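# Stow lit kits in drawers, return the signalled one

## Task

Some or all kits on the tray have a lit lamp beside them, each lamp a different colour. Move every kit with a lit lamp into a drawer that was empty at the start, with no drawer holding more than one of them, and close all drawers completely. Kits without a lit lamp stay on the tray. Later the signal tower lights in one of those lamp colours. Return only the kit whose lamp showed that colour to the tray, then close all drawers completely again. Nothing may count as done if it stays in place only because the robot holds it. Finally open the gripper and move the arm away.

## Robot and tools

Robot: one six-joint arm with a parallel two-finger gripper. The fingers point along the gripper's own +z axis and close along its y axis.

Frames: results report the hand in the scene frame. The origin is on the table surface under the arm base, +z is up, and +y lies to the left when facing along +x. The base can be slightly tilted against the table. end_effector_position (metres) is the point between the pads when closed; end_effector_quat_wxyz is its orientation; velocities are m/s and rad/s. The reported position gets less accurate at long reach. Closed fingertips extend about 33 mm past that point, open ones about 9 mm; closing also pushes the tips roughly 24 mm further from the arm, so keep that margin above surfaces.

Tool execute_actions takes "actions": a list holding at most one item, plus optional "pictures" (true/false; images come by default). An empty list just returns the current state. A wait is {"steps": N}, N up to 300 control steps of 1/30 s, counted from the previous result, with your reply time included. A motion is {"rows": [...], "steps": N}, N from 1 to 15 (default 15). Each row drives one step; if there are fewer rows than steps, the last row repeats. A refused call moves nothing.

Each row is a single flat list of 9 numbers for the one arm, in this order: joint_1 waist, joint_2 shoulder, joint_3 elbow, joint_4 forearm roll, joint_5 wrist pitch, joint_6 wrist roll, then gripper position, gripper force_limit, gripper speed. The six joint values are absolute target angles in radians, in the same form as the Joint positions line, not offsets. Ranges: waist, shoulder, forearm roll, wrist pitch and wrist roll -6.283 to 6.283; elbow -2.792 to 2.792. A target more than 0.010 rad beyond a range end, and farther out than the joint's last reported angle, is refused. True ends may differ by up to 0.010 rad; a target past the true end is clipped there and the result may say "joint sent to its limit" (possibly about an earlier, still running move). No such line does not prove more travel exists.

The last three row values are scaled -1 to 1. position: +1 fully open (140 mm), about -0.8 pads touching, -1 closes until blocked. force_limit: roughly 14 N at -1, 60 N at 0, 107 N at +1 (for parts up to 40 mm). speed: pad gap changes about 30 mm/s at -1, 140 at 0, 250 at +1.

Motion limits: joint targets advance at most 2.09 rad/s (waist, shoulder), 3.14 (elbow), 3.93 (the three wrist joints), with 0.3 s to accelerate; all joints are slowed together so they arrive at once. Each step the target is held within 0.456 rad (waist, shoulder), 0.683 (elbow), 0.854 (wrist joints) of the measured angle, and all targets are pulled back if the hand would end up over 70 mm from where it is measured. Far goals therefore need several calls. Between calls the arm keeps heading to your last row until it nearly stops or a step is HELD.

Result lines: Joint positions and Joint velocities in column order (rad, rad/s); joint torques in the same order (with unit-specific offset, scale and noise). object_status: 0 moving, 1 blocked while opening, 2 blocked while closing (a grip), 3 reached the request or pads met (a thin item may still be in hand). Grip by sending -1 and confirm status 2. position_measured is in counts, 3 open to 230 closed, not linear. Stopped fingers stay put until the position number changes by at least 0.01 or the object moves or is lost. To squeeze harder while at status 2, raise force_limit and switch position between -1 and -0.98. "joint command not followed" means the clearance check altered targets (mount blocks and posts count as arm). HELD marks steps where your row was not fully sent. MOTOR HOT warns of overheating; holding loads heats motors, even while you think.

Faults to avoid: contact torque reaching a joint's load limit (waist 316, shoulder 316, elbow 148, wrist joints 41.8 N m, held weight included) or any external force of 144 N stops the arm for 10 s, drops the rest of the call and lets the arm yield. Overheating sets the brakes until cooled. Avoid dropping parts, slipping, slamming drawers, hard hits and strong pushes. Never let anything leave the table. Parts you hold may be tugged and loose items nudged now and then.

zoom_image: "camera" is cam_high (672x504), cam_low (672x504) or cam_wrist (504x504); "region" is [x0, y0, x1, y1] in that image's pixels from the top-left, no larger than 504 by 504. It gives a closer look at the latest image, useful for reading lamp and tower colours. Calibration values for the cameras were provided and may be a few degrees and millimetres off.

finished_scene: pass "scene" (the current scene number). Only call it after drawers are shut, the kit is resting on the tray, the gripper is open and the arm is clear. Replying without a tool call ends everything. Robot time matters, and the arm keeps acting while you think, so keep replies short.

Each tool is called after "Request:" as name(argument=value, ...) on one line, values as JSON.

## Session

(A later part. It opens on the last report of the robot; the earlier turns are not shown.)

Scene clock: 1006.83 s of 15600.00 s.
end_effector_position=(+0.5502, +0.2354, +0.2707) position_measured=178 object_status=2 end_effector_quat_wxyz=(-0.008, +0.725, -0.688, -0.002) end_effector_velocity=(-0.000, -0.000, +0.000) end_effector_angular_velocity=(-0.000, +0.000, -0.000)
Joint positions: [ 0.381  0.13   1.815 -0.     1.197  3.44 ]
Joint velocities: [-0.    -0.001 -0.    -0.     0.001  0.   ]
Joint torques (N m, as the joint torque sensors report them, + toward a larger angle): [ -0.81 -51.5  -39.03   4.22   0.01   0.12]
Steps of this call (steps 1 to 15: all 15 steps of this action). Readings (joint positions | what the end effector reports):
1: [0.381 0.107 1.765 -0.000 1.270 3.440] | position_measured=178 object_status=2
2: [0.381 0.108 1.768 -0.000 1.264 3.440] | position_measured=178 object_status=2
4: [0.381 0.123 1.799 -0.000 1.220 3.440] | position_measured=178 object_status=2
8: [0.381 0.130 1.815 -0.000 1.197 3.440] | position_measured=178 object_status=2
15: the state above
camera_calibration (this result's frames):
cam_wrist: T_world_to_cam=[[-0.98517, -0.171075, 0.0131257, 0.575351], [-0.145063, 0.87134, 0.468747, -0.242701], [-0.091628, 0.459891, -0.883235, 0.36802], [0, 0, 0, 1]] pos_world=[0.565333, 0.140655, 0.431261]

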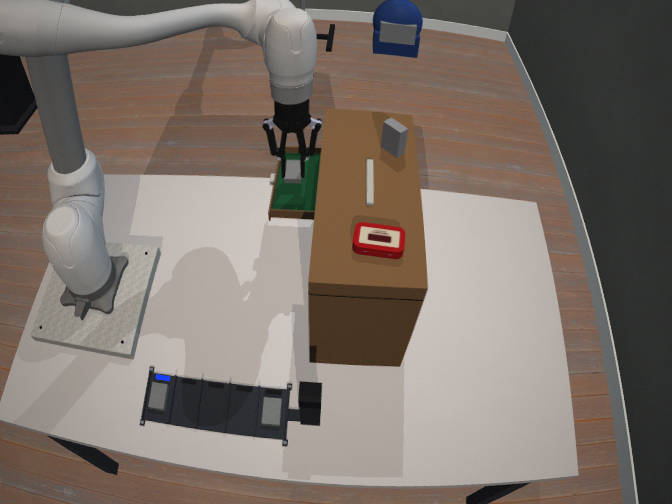

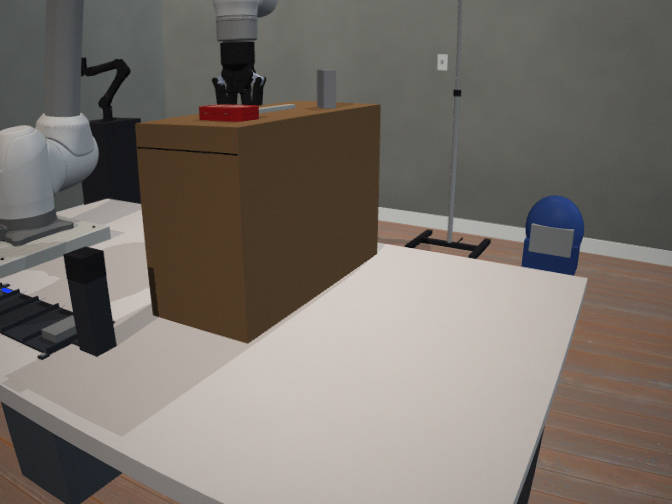

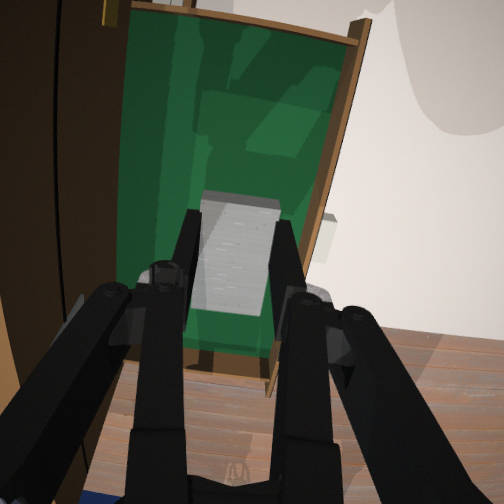

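Request:
execute_actions(actions=[{"rows":[[0.381,0.140,1.842,0,1.159,3.44,-0.97,0.3,0],[0.381,0.140,1.842,0,1.159,3.44,-0.97,0.3,0],[0.381,0.140,1.842,0,1.159,3.44,-0.97,0.3,0],[0.381,0.146,1.8545,0,1.141,3.44,-0.97,0.3,0],[0.381,0.146,1.8545,0,1.141,3.44,-0.97,0.3,0],[0.381,0.146,1.8545,0,1.141,3.44,-0.97,0.3,0],[0.381,0.149,1.8607,0,1.132,3.44,-0.97,0.3,0],[0.381,0.149,1.8607,0,1.132,3.44,-0.97,0.3,0],[0.381,0.152,1.867,0,1.123,3.44,-0.97,0.3,0]],"steps":15}])

Scene clock: 1022.27 s of 15600.00 s.
end_effector_position=(+0.5515, +0.2363, +0.2472) position_measured=178 object_status=2 end_effector_quat_wxyz=(-0.012, +0.725, -0.688, -0.001) end_effector_velocity=(-0.000, +0.000, -0.000) end_effector_angular_velocity=(+0.001, +0.000, -0.000)
Joint positions: [0.381 0.142 1.846 0.    1.145 3.44 ]
Joint velocities: [-0.     0.     0.     0.001 -0.    -0.   ]
Joint torques (N m, as the joint torque sensors report them, + toward a larger angle): [  1.1  -37.72 -27.25   5.55  -0.84   0.05]
FORCE FAULT: contact force on the arm reached its limit, and the arm stopped for 10 seconds. The contact can be on any part of the arm, not only on its tool. The arm's remaining commands of this call were not run. The arm holds still and accepts commands again. Move the arm away from the contact; if what it grips holds it there, let go first. Pushing or pulling that hard again can fault the arm again.
The stop began at step 98 of this call (marked STOPPED below). From that step on the arm followed nothing that you had sent. 8 steps, steps kept back included, did not run and will not run. Nothing is kept back now, and the robot has no last target.
Steps of this call (steps 1 to 15: the robot went on to your last target; steps 16 to 90: nothing new was sent; then 2.17 s passed at rest; steps 91 to 97: the first 7 steps of this action; steps 98 to 398: the stop). Readings (joint positions | what the end effector reports):
91: [0.381 0.130 1.815 0.000 1.197 3.440] | position_measured=178 object_status=2
92: [0.381 0.131 1.818 0.000 1.191 3.440] | position_measured=178 object_status=2
94: [0.381 0.139 1.839 0.000 1.163 3.440] | position_measured=178 object_status=2
98: [0.381 0.143 1.847 0.000 1.145 3.440] | position_measured=178 object_status=2 STOPPED
398: the state above
camera_calibration (this result's frames):
cam_wrist: T_world_to_cam=[[-0.985273, -0.17093, 0.00449759, 0.579175], [-0.148752, 0.869811, 0.470426, -0.230293], [-0.0843221, 0.462829, -0.882428, 0.342066], [0, 0, 0, 1]] pos_world=[0.565233, 0.140992, 0.40758]

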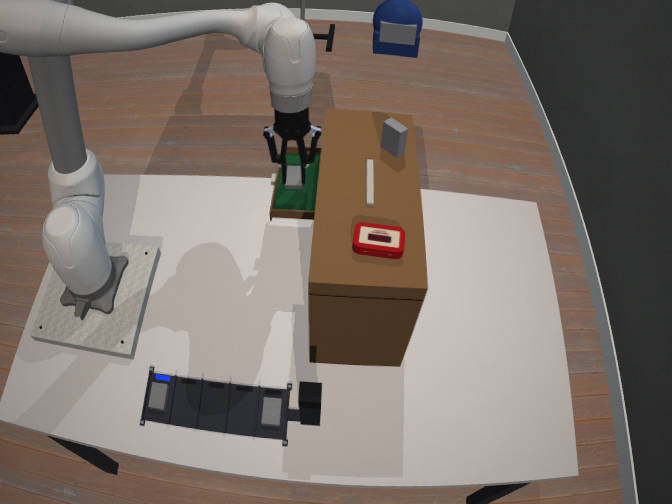

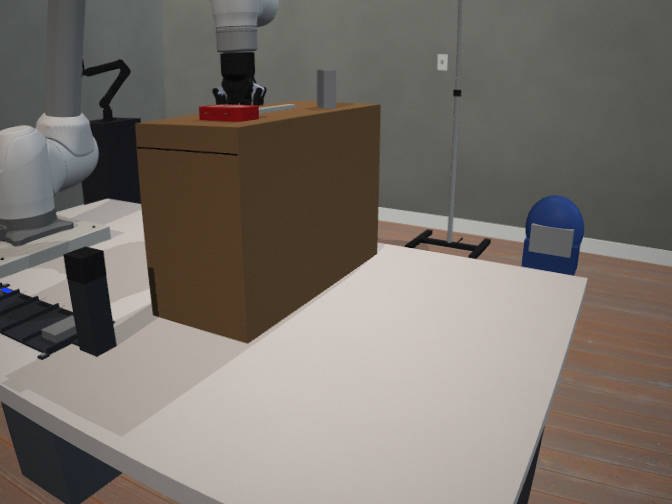

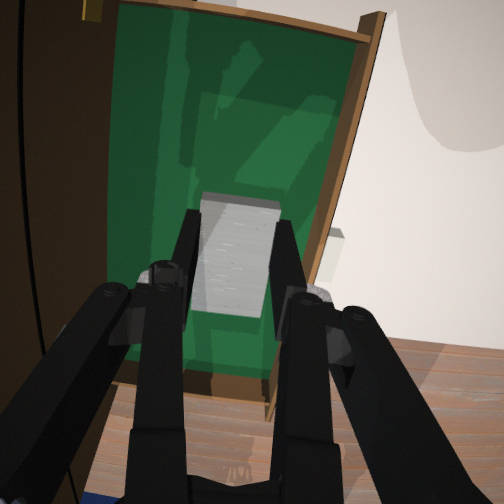

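Request:
execute_actions(actions=[{"rows":[[0.381,0.141,1.844,0,1.156,3.44,-0.97,0.3,-0.5],[0.381,0.141,1.844,0,1.156,3.44,-0.97,0.3,-0.5],[0.381,0.141,1.844,0,1.156,3.44,-0.35,0,-0.5]],"steps":15}])

Request:
execute_actions(actions=[{"rows":[[0.381,0.107,1.7646,0,1.27,3.44,-0.35,0,0]],"steps":15}])

Scene clock: 1029.30 s of 15600.00 s.
end_effector_position=(+0.5490, +0.2353, +0.2491) position_measured=173 object_status=0 end_effector_quat_wxyz=(-0.008, +0.725, -0.688, -0.002) end_effector_velocity=(-0.000, +0.000, +0.001) end_effector_angular_velocity=(+0.001, -0.001, +0.000)
Joint positions: [0.381 0.141 1.844 0.    1.156 3.44 ]
Joint velocities: [ 0.001 -0.002 -0.     0.     0.001  0.   ]
Joint torques (N m, as the joint torque sensors report them, + toward a larger angle): [ -1.08 -51.95 -38.2    4.23   0.14   0.07]
Steps of this call (steps 1 to 90: nothing new was sent; then 3.53 s passed at rest; steps 91 to 105: all 15 steps of this action). Readings (joint positions | what the end effector reports):
91: [0.381 0.142 1.846 0.000 1.145 3.440] | position_measured=178 object_status=2
92: [0.381 0.142 1.846 0.000 1.148 3.440] | position_measured=178 object_status=2
94: [0.381 0.141 1.845 0.000 1.155 3.440] | position_measured=178 object_status=0
98: [0.381 0.141 1.844 0.000 1.156 3.440] | position_measured=173 object_status=0
105: the state above
camera_calibration (this result's frames):
cam_wrist: T_world_to_cam=[[-0.985178, -0.171101, 0.0122136, 0.574608], [-0.145486, 0.871167, 0.468937, -0.232393], [-0.0908754, 0.460209, -0.883147, 0.34837], [0, 0, 0, 1]] pos_world=[0.563939, 0.140446, 0.409621]

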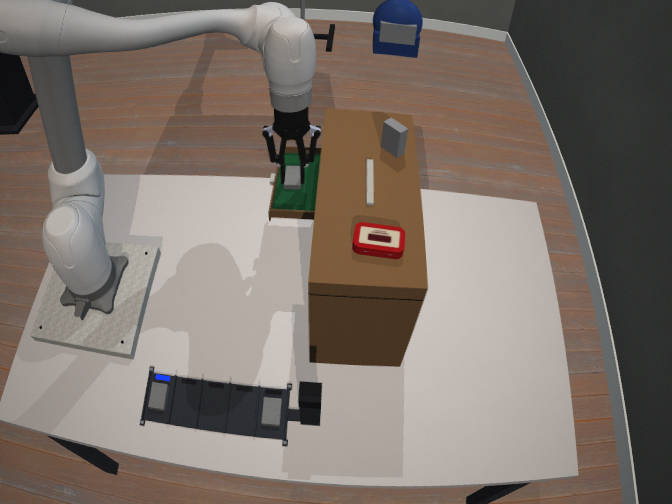

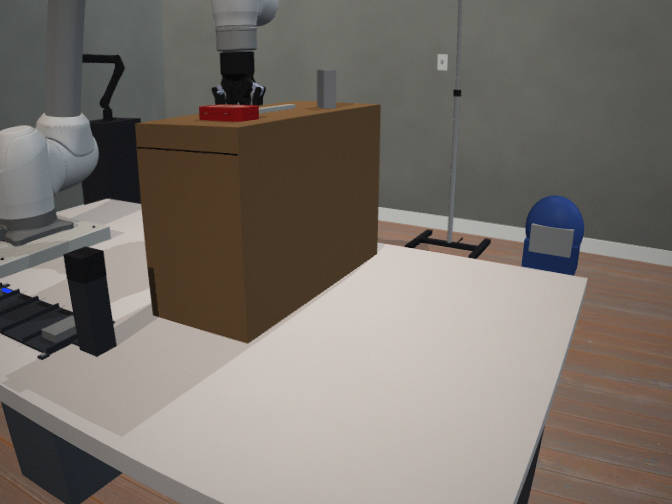

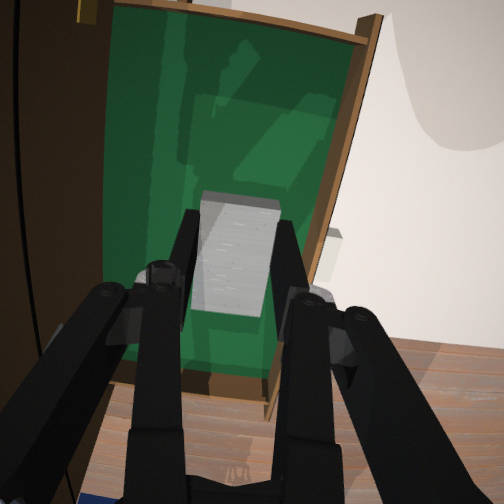

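Scene clock: 1029.80 s of 15600.00 s.
end_effector_position=(+0.5495, +0.2347, +0.3110) position_measured=173 object_status=3 end_effector_quat_wxyz=(-0.008, +0.725, -0.688, -0.002) end_effector_velocity=(+0.000, +0.002, +0.000) end_effector_angular_velocity=(+0.003, -0.002, +0.000)
Joint positions: [ 0.381  0.107  1.765 -0.     1.27   3.44 ]
Joint velocities: [ 0.001  0.    -0.     0.002 -0.003  0.001]
Joint torques (N m, as the joint torque sensors report them, + toward a larger angle): [ -0.82 -50.24 -39.27   4.3    0.04   0.06]
Steps of this call (steps 1 to 15: all 15 steps of this action). Readings (joint positions | what the end effector reports):
1: [0.381 0.141 1.844 0.000 1.156 3.440] | position_measured=173 object_status=3
2: [0.381 0.140 1.841 -0.000 1.162 3.440] | position_measured=173 object_status=3
4: [0.381 0.124 1.805 -0.000 1.213 3.440] | position_measured=173 object_status=3
8: [0.381 0.107 1.765 -0.000 1.270 3.440] | position_measured=173 object_status=3
15: the state above
camera_calibration (this result's frames):
cam_wrist: T_world_to_cam=[[-0.985165, -0.171126, 0.0128713, 0.574062], [-0.145223, 0.871304, 0.468765, -0.260963], [-0.0914326, 0.459941, -0.883229, 0.403758], [0, 0, 0, 1]] pos_world=[0.564564, 0.13991, 0.471553]

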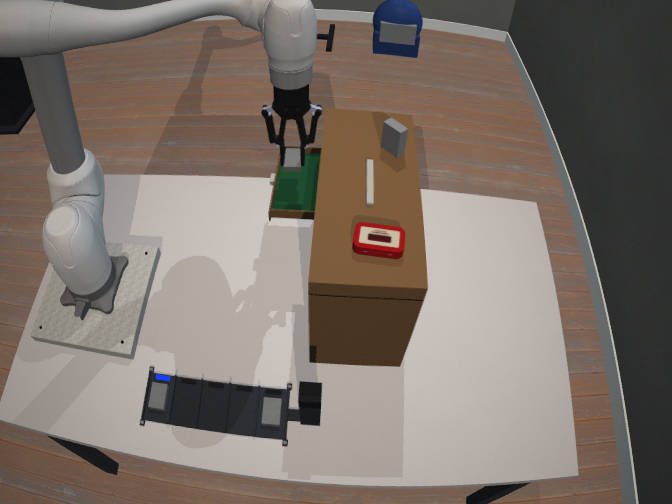

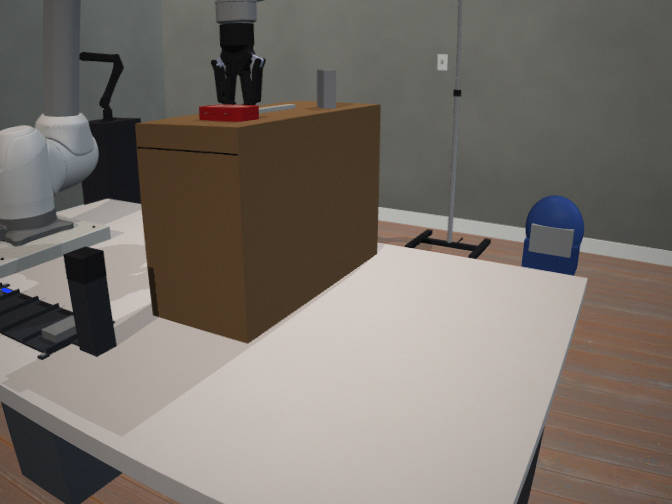

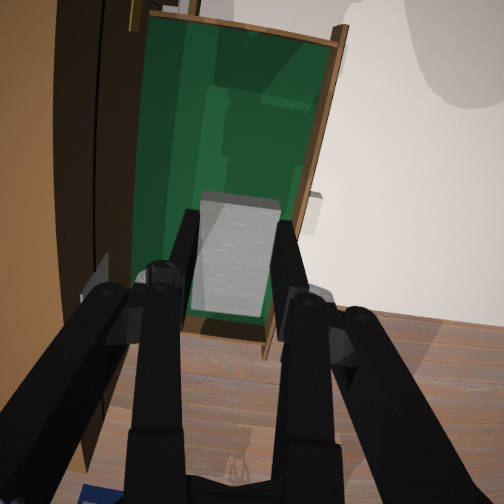

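Request:
execute_actions(actions=[{"rows":[[0.381,0.107,1.7646,0,1.27,3.44,-0.95,0.3,0],[0.381,0.107,1.7646,0,1.27,3.44,-0.95,0.3,0],[0.381,0.107,1.7646,0,1.27,3.44,-0.95,0.3,0],[0.381,0.107,1.7646,0,1.27,3.44,-0.95,0.3,0],[0.381,0.107,1.7646,0,1.27,3.44,-0.95,0.3,0],[0.287,0.076,1.819,0,1.2466,3.35,-0.95,0.3,0]],"steps":15}], pictures=false)

Request:
execute_actions(actions=[{"rows":[[0.287,0.094,1.8565,0,1.191,3.35,-0.95,0.3,0],[0.287,0.094,1.8565,0,1.191,3.35,-0.95,0.3,0],[0.287,0.094,1.8565,0,1.191,3.35,-0.95,0.3,0],[0.287,0.094,1.8565,0,1.191,3.35,-0.95,0.3,0],[0.287,0.094,1.8565,0,1.191,3.35,-0.95,0.3,0],[0.287,0.100,1.869,0,1.1725,3.35,-0.95,0.3,0],[0.287,0.100,1.869,0,1.1725,3.35,-0.95,0.3,0],[0.287,0.100,1.869,0,1.1725,3.35,-0.95,0.3,0],[0.287,0.103,1.875,0,1.163,3.35,-0.95,0.3,0],[0.287,0.103,1.875,0,1.163,3.35,-0.95,0.3,0],[0.287,0.106,1.8815,0,1.154,3.35,-0.95,0.3,0]],"steps":15}])

Scene clock: 1040.67 s of 15600.00 s.
end_effector_position=(+0.5472, +0.1761, +0.2995) position_measured=177 object_status=2 end_effector_quat_wxyz=(-0.008, +0.724, -0.690, -0.002) end_effector_velocity=(-0.001, +0.000, -0.000) end_effector_angular_velocity=(-0.001, +0.002, +0.003)
Joint positions: [0.287 0.076 1.819 0.    1.247 3.35 ]
Joint velocities: [ 0.001  0.     0.    -0.     0.002 -0.002]
Joint torques (N m, as the joint torque sensors report them, + toward a larger angle): [ -0.03 -47.21 -39.65   4.33   0.11   0.18]
Steps of this call (steps 1 to 15: the robot went on to your last target; steps 16 to 90: nothing new was sent; then 7.37 s passed at rest; steps 91 to 105: all 15 steps of this action). Readings (joint positions | what the end effector reports):
91: [0.381 0.107 1.765 0.000 1.270 3.440] | position_measured=173 object_status=0
92: [0.381 0.107 1.765 0.000 1.270 3.440] | position_measured=175 object_status=0
94: [0.381 0.107 1.765 0.000 1.270 3.440] | position_measured=177 object_status=0
98: [0.368 0.103 1.772 0.000 1.267 3.428] | position_measured=177 object_status=2
105: the state above

Scene clock: 1041.17 s of 15600.00 s.
end_effector_position=(+0.5474, +0.1768, +0.2497) position_measured=177 object_status=2 end_effector_quat_wxyz=(-0.008, +0.724, -0.690, -0.002) end_effector_velocity=(+0.002, +0.000, -0.002) end_effector_angular_velocity=(+0.001, -0.005, -0.002)
Joint positions: [0.287 0.106 1.881 0.    1.154 3.35 ]
Joint velocities: [-0.001  0.001  0.002 -0.    -0.008  0.001]
Joint torques (N m, as the joint torque sensors report them, + toward a larger angle): [ -1.04 -49.45 -38.22   4.18   0.13   0.01]
Steps of this call (steps 1 to 15: all 15 steps of this action). Readings (joint positions | what the end effector reports):
1: [0.287 0.076 1.819 0.000 1.247 3.350] | position_measured=177 object_status=2
2: [0.287 0.077 1.822 0.000 1.241 3.350] | position_measured=177 object_status=2
4: [0.287 0.090 1.849 0.000 1.203 3.350] | position_measured=177 object_status=2
8: [0.287 0.098 1.866 0.000 1.177 3.350] | position_measured=177 object_status=2
15: the state above
camera_calibration (this result's frames):
cam_wrist: T_world_to_cam=[[-0.985872, -0.167019, 0.0127131, 0.562605], [-0.141645, 0.87179, 0.468956, -0.184223], [-0.0894077, 0.46053, -0.88313, 0.374835], [0, 0, 0, 1]] pos_world=[0.562076, 0.0819474, 0.410268]

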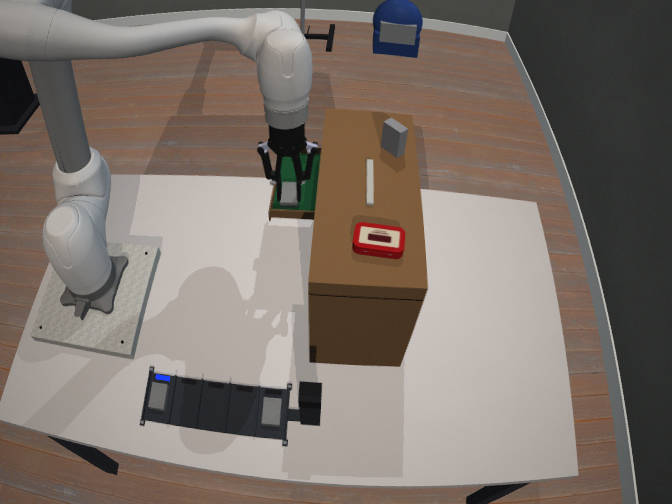

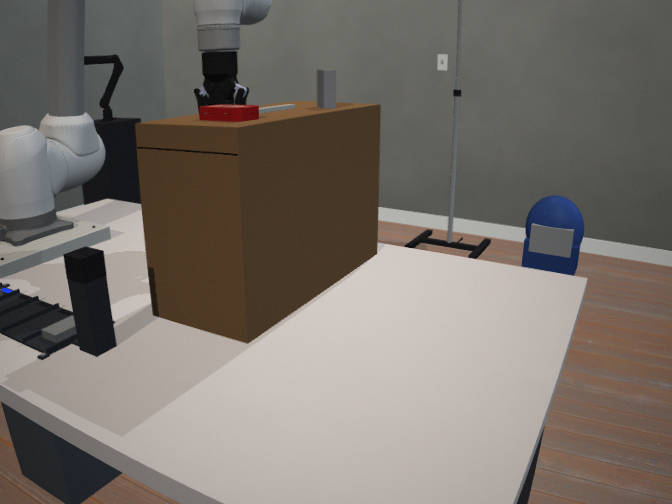

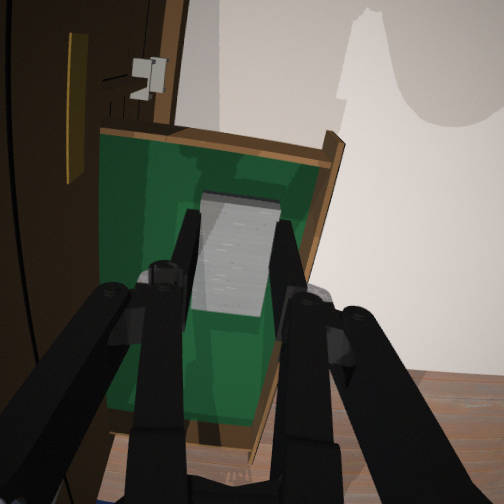

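Request:
execute_actions(actions=[{"rows":[[0.307,0.126,1.859,0,1.157,3.37,-0.95,0.3,0],[0.307,0.126,1.859,0,1.157,3.37,-0.95,0.3,0],[0.307,0.126,1.859,0,1.157,3.37,-0.95,0.3,0],[0.307,0.126,1.859,0,1.157,3.37,-0.95,0.3,0],[0.307,0.126,1.859,0,1.157,3.37,-0.95,0.3,0],[0.307,0.128,1.863,0,1.151,3.37,-0.95,0.3,0],[0.307,0.128,1.863,0,1.151,3.37,-0.95,0.3,0],[0.307,0.129,1.866,0,1.146,3.37,-0.95,0.3,0],[0.307,0.129,1.866,0,1.146,3.37,-0.95,0.3,0],[0.307,0.131,1.870,0,1.141,3.37,-0.95,0.3,0],[0.307,0.131,1.870,0,1.141,3.37,-0.95,0.3,0],[0.307,0.132,1.873,0,1.136,3.37,-0.95,0.3,0],[0.307,0.132,1.873,0,1.136,3.37,-0.95,0.3,0],[0.307,0.134,1.877,0,1.130,3.37,-0.95,0.3,0]],"steps":15}])

Scene clock: 1058.03 s of 15600.00 s.
end_effector_position=(+0.5584, +0.1920, +0.2467) position_measured=177 object_status=2 end_effector_quat_wxyz=(-0.011, +0.724, -0.690, -0.000) end_effector_velocity=(-0.000, -0.002, +0.000) end_effector_angular_velocity=(-0.001, +0.001, -0.003)
Joint positions: [ 0.307  0.128  1.863 -0.     1.143  3.37 ]
Joint velocities: [-0.003 -0.     0.    -0.     0.001  0.   ]
Joint torques (N m, as the joint torque sensors report them, + toward a larger angle): [  1.38 -35.73 -26.37   5.54  -0.68   0.22]
FORCE FAULT: contact force on the arm reached its limit, and the arm stopped for 10 seconds. The contact can be on any part of the arm, not only on its tool. The arm's remaining commands of this call were not run. The arm holds still and accepts commands again. Move the arm away from the contact; if what it grips holds it there, let go first. Pushing or pulling that hard again can fault the arm again.
The stop began at step 103 of this call (marked STOPPED below). From that step on the arm followed nothing that you had sent. 3 steps, steps kept back included, did not run and will not run. Nothing is kept back now, and the robot has no last target.
Steps of this call (steps 1 to 15: the robot went on to your last target; steps 16 to 90: nothing new was sent; then 3.43 s passed at rest; steps 91 to 102: the first 12 steps of this action; steps 103 to 403: the stop). Readings (joint positions | what the end effector reports):
91: [0.287 0.106 1.882 -0.000 1.154 3.350] | position_measured=177 object_status=2
92: [0.290 0.109 1.879 -0.000 1.154 3.353] | position_measured=177 object_status=2
94: [0.305 0.124 1.862 -0.000 1.156 3.367] | position_measured=177 object_status=2
98: [0.307 0.128 1.862 -0.000 1.153 3.370] | position_measured=177 object_status=2
103: [0.307 0.128 1.864 -0.000 1.143 3.370] | position_measured=177 object_status=2 STOPPED
403: the state above
camera_calibration (this result's frames):
cam_wrist: T_world_to_cam=[[-0.98592, -0.167142, 0.0051294, 0.57791], [-0.145198, 0.870889, 0.469543, -0.192478], [-0.0829473, 0.462187, -0.882895, 0.362252], [0, 0, 0, 1]] pos_world=[0.571873, 0.0967922, 0.407243]

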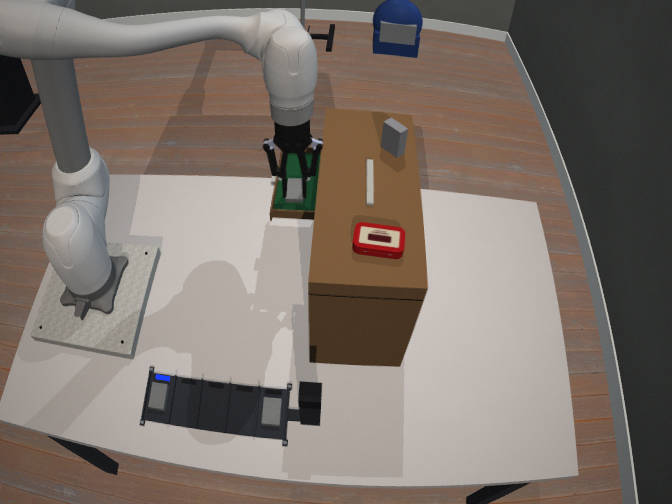

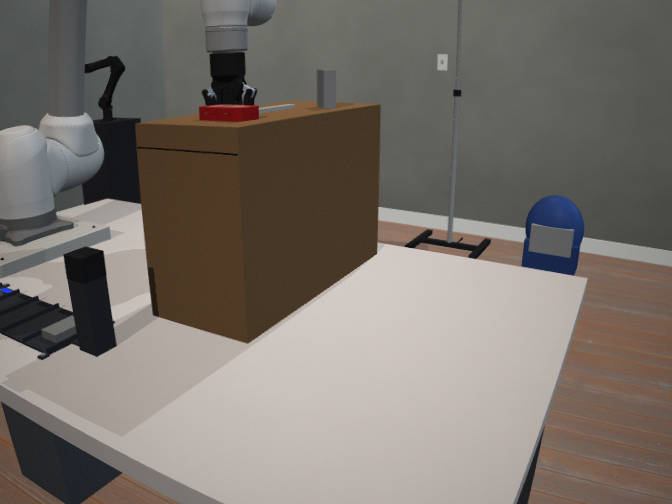

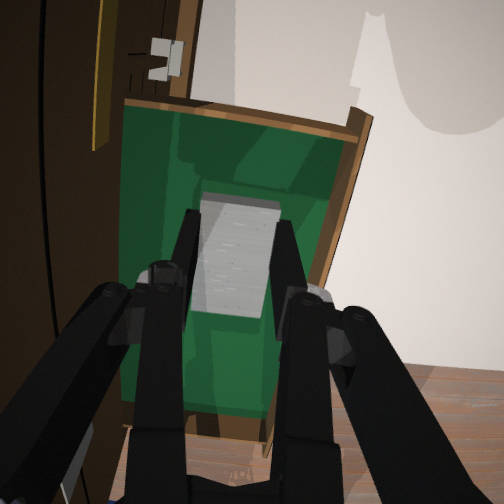

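Request:
execute_actions(actions=[{"rows":[[0.307,0.128,1.862,0,1.151,3.37,-0.95,0.3,0],[0.307,0.128,1.862,0,1.151,3.37,-0.95,0.3,0],[0.307,0.128,1.862,0,1.151,3.37,-0.2,0,0]],"steps":15}], pictures=false)

Request:
execute_actions(actions=[{"rows":[[0.307,0.09,1.78,0,1.27,3.37,-0.2,0,0]],"steps":15}])

Scene clock: 1061.57 s of 15600.00 s.
end_effector_position=(+0.5564, +0.1914, +0.2470) position_measured=154 object_status=0 end_effector_quat_wxyz=(-0.008, +0.724, -0.690, -0.002) end_effector_velocity=(-0.001, +0.001, +0.001) end_effector_angular_velocity=(+0.000, +0.001, +0.001)
Joint positions: [ 0.307  0.128  1.862 -0.     1.151  3.37 ]
Joint velocities: [ 0.001 -0.001 -0.001  0.001  0.002 -0.   ]
Joint torques (N m, as the joint torque sensors report them, + toward a larger angle): [ -0.48 -51.24 -37.89   4.3    0.06   0.05]
Steps of this call (steps 1 to 90: nothing new was sent; then 0.03 s passed at rest; steps 91 to 105: all 15 steps of this action). Readings (joint positions | what the end effector reports):
91: [0.307 0.128 1.863 -0.000 1.143 3.370] | position_measured=177 object_status=2
92: [0.307 0.128 1.863 -0.000 1.146 3.370] | position_measured=177 object_status=2
94: [0.307 0.128 1.862 -0.000 1.150 3.370] | position_measured=177 object_status=0
98: [0.307 0.128 1.862 -0.000 1.151 3.370] | position_measured=154 object_status=0
105: the state above

Scene clock: 1062.07 s of 15600.00 s.
end_effector_position=(+0.5563, +0.1906, +0.3122) position_measured=154 object_status=3 end_effector_quat_wxyz=(-0.009, +0.724, -0.690, -0.002) end_effector_velocity=(+0.000, -0.000, +0.000) end_effector_angular_velocity=(-0.002, -0.002, +0.002)
Joint positions: [0.307 0.09  1.78  0.    1.27  3.37 ]
Joint velocities: [ 0.001 -0.    -0.    -0.003 -0.001 -0.   ]
Joint torques (N m, as the joint torque sensors report them, + toward a larger angle): [ -0.83 -48.4  -39.71   4.32   0.11   0.12]
Steps of this call (steps 1 to 15: all 15 steps of this action). Readings (joint positions | what the end effector reports):
1: [0.307 0.128 1.862 -0.000 1.151 3.370] | position_measured=154 object_status=3
2: [0.307 0.126 1.859 -0.000 1.157 3.370] | position_measured=154 object_status=3
4: [0.307 0.110 1.823 -0.000 1.208 3.370] | position_measured=154 object_status=3
8: [0.307 0.090 1.780 0.000 1.270 3.370] | position_measured=154 object_status=3
15: the state above
camera_calibration (this result's frames):
cam_wrist: T_world_to_cam=[[-0.985873, -0.16711, 0.0113839, 0.573291], [-0.142318, 0.871573, 0.469155, -0.223975], [-0.0883222, 0.460907, -0.883043, 0.423796], [0, 0, 0, 1]] pos_world=[0.570746, 0.0956829, 0.472783]

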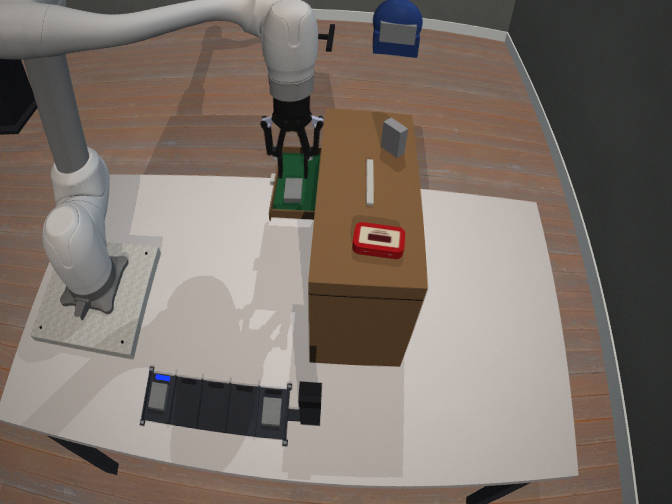

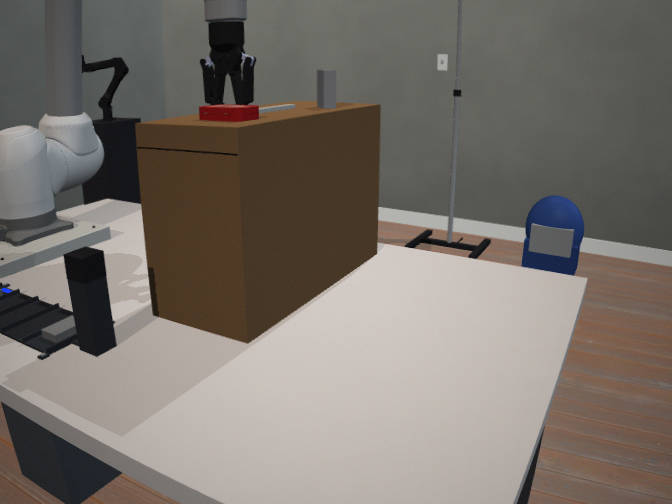

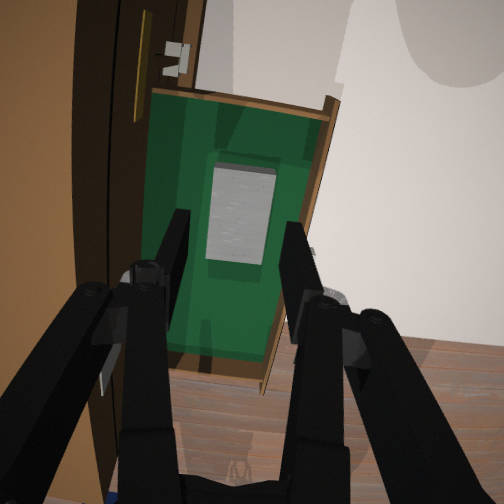

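Request:
execute_actions(actions=[{"rows":[[0.394,-0.037,1.9156,0,1.263,1.89,-1,0,0]],"steps":15}], pictures=false)

Request:
execute_actions(actions=[{"rows":[[0.394,-0.037,1.9156,0,1.263,1.89,-1,0,0],[0.394,-0.037,1.9156,0,1.263,1.89,-1,0,0],[0.394,-0.037,1.9156,0,1.263,1.89,-1,0,0],[0.394,-0.037,1.9156,0,1.263,1.89,-1,0,0],[0.394,-0.003,1.988,0,1.156,1.89,-1,0,0]],"steps":15}])

Scene clock: 1072.37 s of 15600.00 s.
end_effector_position=(+0.4720, +0.2083, +0.3101) position_measured=233 object_status=0 end_effector_quat_wxyz=(-0.008, +0.989, -0.147, +0.003) end_effector_velocity=(-0.106, +0.015, -0.008) end_effector_angular_velocity=(-0.024, -0.042, +2.949)
Joint positions: [ 0.385 -0.023  1.901 -0.     1.264  2.22 ]
Joint velocities: [ 0.098 -0.142  0.152  0.    -0.007 -2.851]
Joint torques (N m, as the joint torque sensors report them, + toward a larger angle): [ -0.03 -34.03 -40.37   4.41  -0.12   0.11]
Steps of this call (steps 1 to 15: the robot went on to your last target; steps 16 to 90: nothing new was sent; then 6.80 s passed at rest; steps 91 to 105: all 15 steps of this action). Readings (joint positions | what the end effector reports):
91: [0.307 0.090 1.780 -0.000 1.270 3.370] | position_measured=154 object_status=0
92: [0.307 0.089 1.781 -0.000 1.270 3.365] | position_measured=157 object_status=0
94: [0.312 0.081 1.789 -0.000 1.270 3.312] | position_measured=172 object_status=0
98: [0.340 0.041 1.832 -0.000 1.267 3.034] | position_measured=202 object_status=0
105: the state above

Scene clock: 1072.87 s of 15600.00 s.
end_effector_position=(+0.4627, +0.2105, +0.2542) position_measured=233 object_status=3 end_effector_quat_wxyz=(-0.007, +1.000, +0.022, +0.004) end_effector_velocity=(+0.000, -0.000, +0.000) end_effector_angular_velocity=(+0.000, -0.001, +0.000)
Joint positions: [ 0.394 -0.003  1.988 -0.     1.156  1.89 ]
Joint velocities: [-0.    -0.    -0.    -0.    -0.001 -0.   ]
Joint torques (N m, as the joint torque sensors report them, + toward a larger angle): [ -1.35 -37.51 -37.99   4.13   0.35   0.04]
Steps of this call (steps 1 to 15: all 15 steps of this action). Readings (joint positions | what the end effector reports):
1: [0.388 -0.028 1.906 -0.000 1.264 2.130] | position_measured=233 object_status=0
2: [0.390 -0.031 1.910 -0.000 1.263 2.054] | position_measured=233 object_status=0
4: [0.393 -0.036 1.914 -0.000 1.263 1.946] | position_measured=233 object_status=3
8: [0.394 -0.020 1.952 -0.000 1.209 1.890] | position_measured=233 object_status=3
15: the state above
camera_calibration (this result's frames):
cam_wrist: T_world_to_cam=[[0.163063, -0.98657, 0.00954869, 0.126383], [-0.88305, -0.141622, 0.4474, 0.334113], [-0.440039, -0.0813861, -0.894283, 0.634837], [0, 0, 0, 1]] pos_world=[0.553783, 0.22367, 0.417035]

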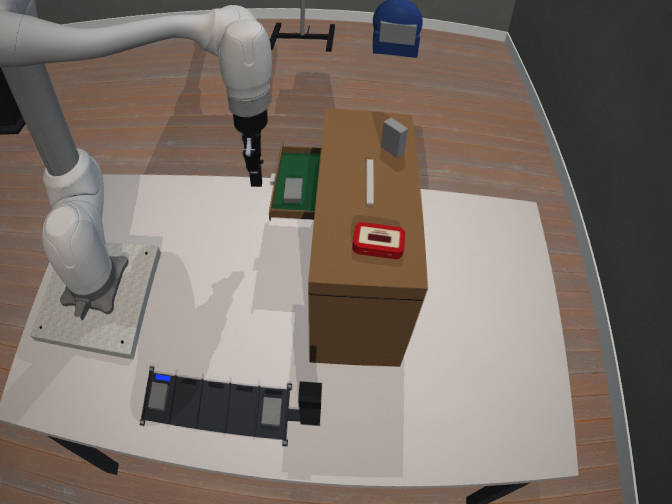

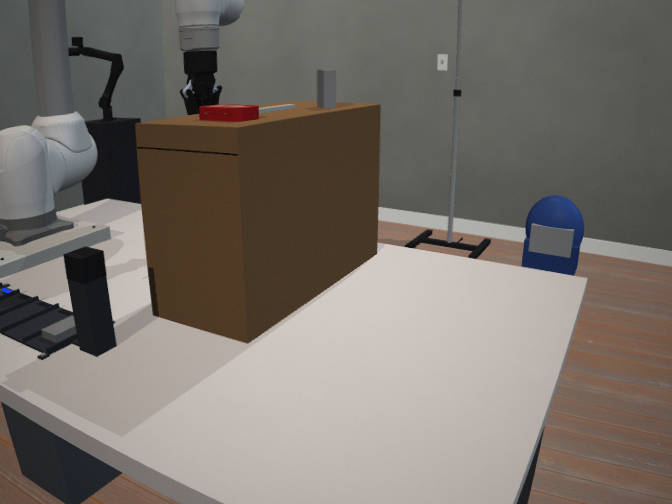

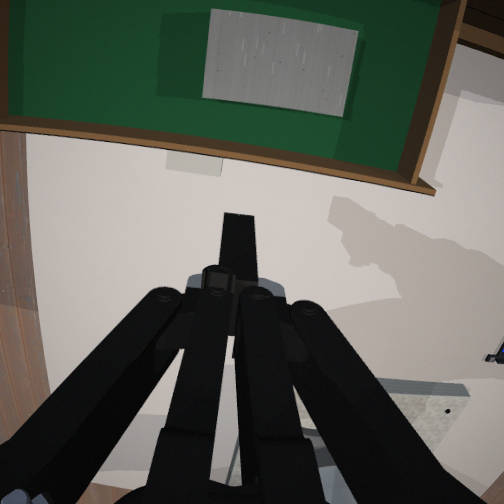

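Request:
execute_actions(actions=[{"rows":[[0.355,-0.003,1.988,0,1.156,5.0,-1,0,0]],"steps":15}], pictures=false)

Request:
execute_actions(actions=[{"steps":20}], pictures=false)

Request:
execute_actions(actions=[{"rows":[[0.350,0.007,1.978,0,1.156,5.0,-1,0,0],[0.345,0.017,1.967,0,1.157,5.0,-1,0,0],[0.340,0.027,1.957,0,1.157,5.0,-1,0,0],[0.335,0.038,1.946,0,1.158,5.0,-1,0,0],[0.330,0.048,1.935,0,1.158,5.0,-1,0,0],[0.326,0.057,1.926,0,1.159,5.0,-1,0,0],[0.322,0.066,1.916,0,1.159,5.0,-1,0,0],[0.318,0.075,1.907,0,1.160,5.0,-1,0,0],[0.314,0.084,1.897,0,1.160,5.0,-1,0,0],[0.310,0.093,1.8876,0,1.161,5.0,-1,0,0]],"steps":15}])

Scene clock: 1079.73 s of 15600.00 s.
end_effector_position=(+0.4697, +0.1945, +0.2540) position_measured=233 object_status=3 end_effector_quat_wxyz=(-0.009, +0.834, -0.552, -0.001) end_effector_velocity=(+0.007, -0.016, +0.000) end_effector_angular_velocity=(+0.031, +0.054, -3.667)
Joint positions: [ 0.36  -0.003  1.988  0.     1.156  3.071]
Joint velocities: [-0.033 -0.001  0.    -0.    -0.002  3.634]
Joint torques (N m, as the joint torque sensors report them, + toward a larger angle): [ -0.09 -37.51 -38.21   4.32   0.16   0.4 ]
Steps of this call (steps 1 to 15: the robot went on to your last target; steps 16 to 90: nothing new was sent; then 3.37 s passed at rest; steps 91 to 105: all 15 steps of this action). Readings (joint positions | what the end effector reports):
91: [0.394 -0.003 1.988 0.000 1.156 1.890] | position_measured=233 object_status=3
92: [0.394 -0.003 1.988 0.000 1.156 1.895] | position_measured=233 object_status=3
94: [0.392 -0.003 1.988 0.000 1.156 1.948] | position_measured=233 object_status=3
98: [0.379 -0.003 1.988 0.000 1.156 2.226] | position_measured=233 object_status=3
105: the state above

Scene clock: 1080.40 s of 15600.00 s.
end_effector_position=(+0.4706, +0.1923, +0.2540) position_measured=233 object_status=3 end_effector_quat_wxyz=(+0.004, -0.019, +1.000, +0.008) end_effector_velocity=(+0.000, -0.001, -0.000) end_effector_angular_velocity=(+0.000, +0.002, -0.069)
Joint positions: [ 0.355 -0.003  1.988  0.     1.156  4.999]
Joint velocities: [-0.002  0.001 -0.     0.     0.001  0.068]
Joint torques (N m, as the joint torque sensors report them, + toward a larger angle): [ -0.77 -37.34 -37.88   4.11   0.04   0.03]
Steps of this call (steps 1 to 20: the robot went on to your last target). Readings (joint positions | what the end effector reports):
1: [0.359 -0.003 1.988 0.000 1.156 3.194] | position_measured=233 object_status=3
2: [0.358 -0.003 1.988 0.000 1.156 3.317] | position_measured=233 object_status=3
4: [0.357 -0.003 1.988 0.000 1.156 3.564] | position_measured=233 object_status=3
8: [0.356 -0.003 1.988 0.000 1.156 4.057] | position_measured=233 object_status=3
20: the state above

Scene clock: 1080.90 s of 15600.00 s.
end_effector_position=(+0.5367, +0.1876, +0.2540) position_measured=233 object_status=3 end_effector_quat_wxyz=(+0.004, +0.004, +1.000, +0.008) end_effector_velocity=(+0.000, -0.000, -0.000) end_effector_angular_velocity=(-0.001, +0.001, -0.000)
Joint positions: [0.31  0.093 1.888 0.    1.161 5.   ]
Joint velocities: [-0.     0.001 -0.001 -0.001  0.001  0.   ]
Joint torques (N m, as the joint torque sensors report them, + toward a larger angle): [ -0.92 -48.28 -36.61   4.19   0.07   0.1 ]
Steps of this call (steps 1 to 15: all 15 steps of this action). Readings (joint positions | what the end effector reports):
1: [0.355 -0.003 1.988 0.000 1.156 4.999] | position_measured=233 object_status=3
2: [0.354 -0.000 1.985 0.000 1.156 5.000] | position_measured=233 object_status=3
4: [0.346 0.015 1.969 0.000 1.156 5.000] | position_measured=233 object_status=3
8: [0.327 0.054 1.929 0.000 1.159 5.000] | position_measured=233 object_status=3
15: the state above
camera_calibration (this result's frames):
cam_wrist: T_world_to_cam=[[-0.111448, 0.993077, 0.0371063, -0.13933], [0.881555, 0.0815587, 0.464982, -0.59709], [0.458737, 0.0845328, -0.884542, 0.149435], [0, 0, 0, 1]] pos_world=[0.442289, 0.174431, 0.414988]

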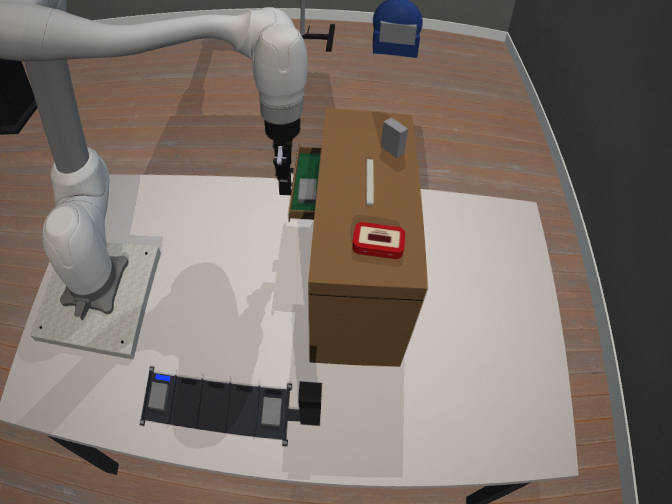

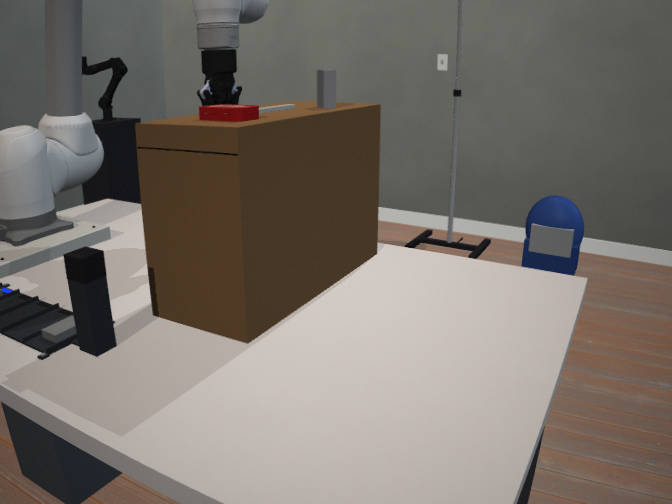

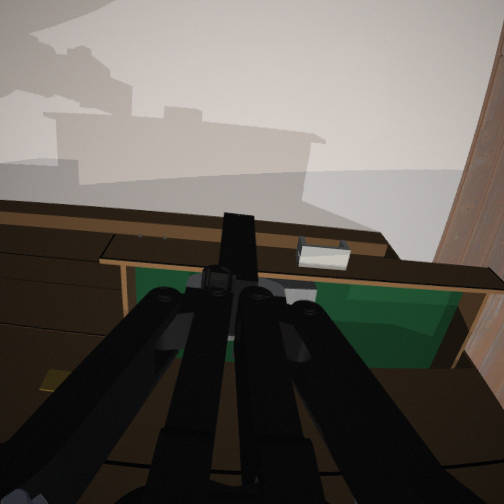

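Request:
execute_actions(actions=[{"rows":[[0.306,0.102,1.878,0,1.162,5.0,-1,0,0],[0.306,0.102,1.878,0,1.162,5.0,-1,0,0],[0.302,0.111,1.868,0,1.163,5.0,-1,0,0],[0.302,0.111,1.868,0,1.163,5.0,-1,0,0],[0.298,0.120,1.858,0,1.164,5.0,-1,0,0],[0.298,0.120,1.858,0,1.164,5.0,-1,0,0],[0.294,0.129,1.848,0,1.165,5.0,-1,0,0],[0.294,0.129,1.848,0,1.165,5.0,-1,0,0],[0.290,0.138,1.838,0,1.166,5.0,-1,0,0],[0.290,0.138,1.838,0,1.166,5.0,-1,0,0],[0.287,0.147,1.828,0,1.167,5.0,-1,0,0]],"steps":15}])

Scene clock: 1086.70 s of 15600.00 s.
end_effector_position=(+0.5742, +0.1838, +0.2531) position_measured=233 object_status=3 end_effector_quat_wxyz=(+0.004, +0.015, +1.000, +0.007) end_effector_velocity=(+0.002, +0.000, +0.001) end_effector_angular_velocity=(+0.001, -0.001, -0.000)
Joint positions: [ 0.287  0.147  1.828 -0.     1.167  5.   ]
Joint velocities: [-0.     0.002 -0.006  0.     0.002 -0.   ]
Joint torques (N m, as the joint torque sensors report them, + toward a larger angle): [ -0.05 -55.29 -36.45   4.1    0.19   0.09]
Steps of this call (steps 1 to 15: the robot went on to your last target; steps 16 to 90: nothing new was sent; then 2.30 s passed at rest; steps 91 to 105: all 15 steps of this action). Readings (joint positions | what the end effector reports):
91: [0.310 0.093 1.888 -0.000 1.161 5.000] | position_measured=233 object_status=3
92: [0.309 0.096 1.885 -0.000 1.161 5.000] | position_measured=233 object_status=3
94: [0.305 0.104 1.875 -0.000 1.162 5.000] | position_measured=233 object_status=3
98: [0.297 0.122 1.856 -0.000 1.164 5.000] | position_measured=233 object_status=3
105: the state above
camera_calibration (this result's frames):
cam_wrist: T_world_to_cam=[[-0.0886249, 0.995374, 0.0370845, -0.14493], [0.883526, 0.0613661, 0.464346, -0.626661], [0.459922, 0.0739177, -0.884877, 0.133085], [0, 0, 0, 1]] pos_world=[0.479618, 0.172878, 0.414126]

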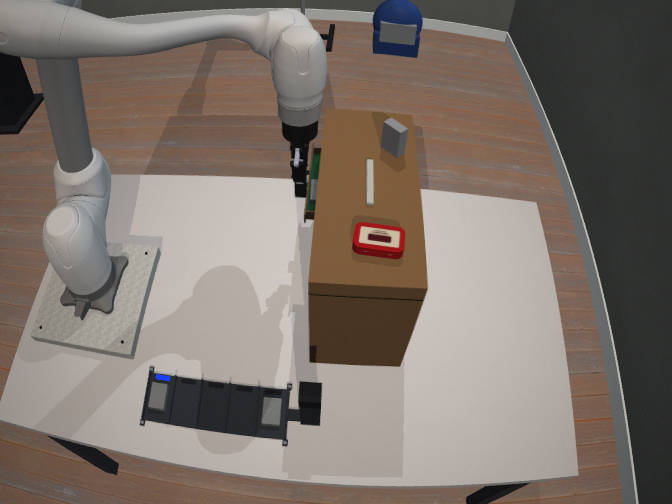

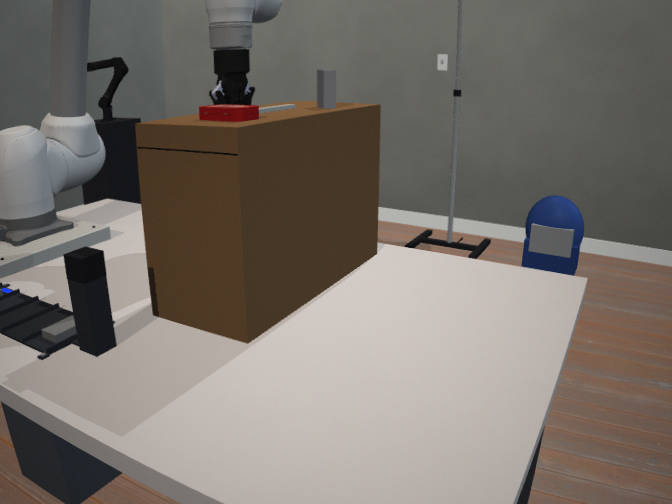

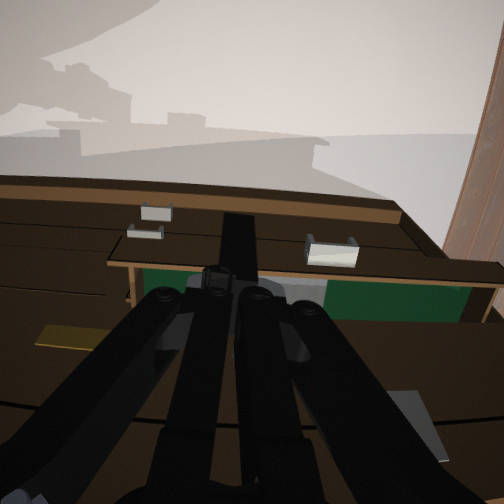

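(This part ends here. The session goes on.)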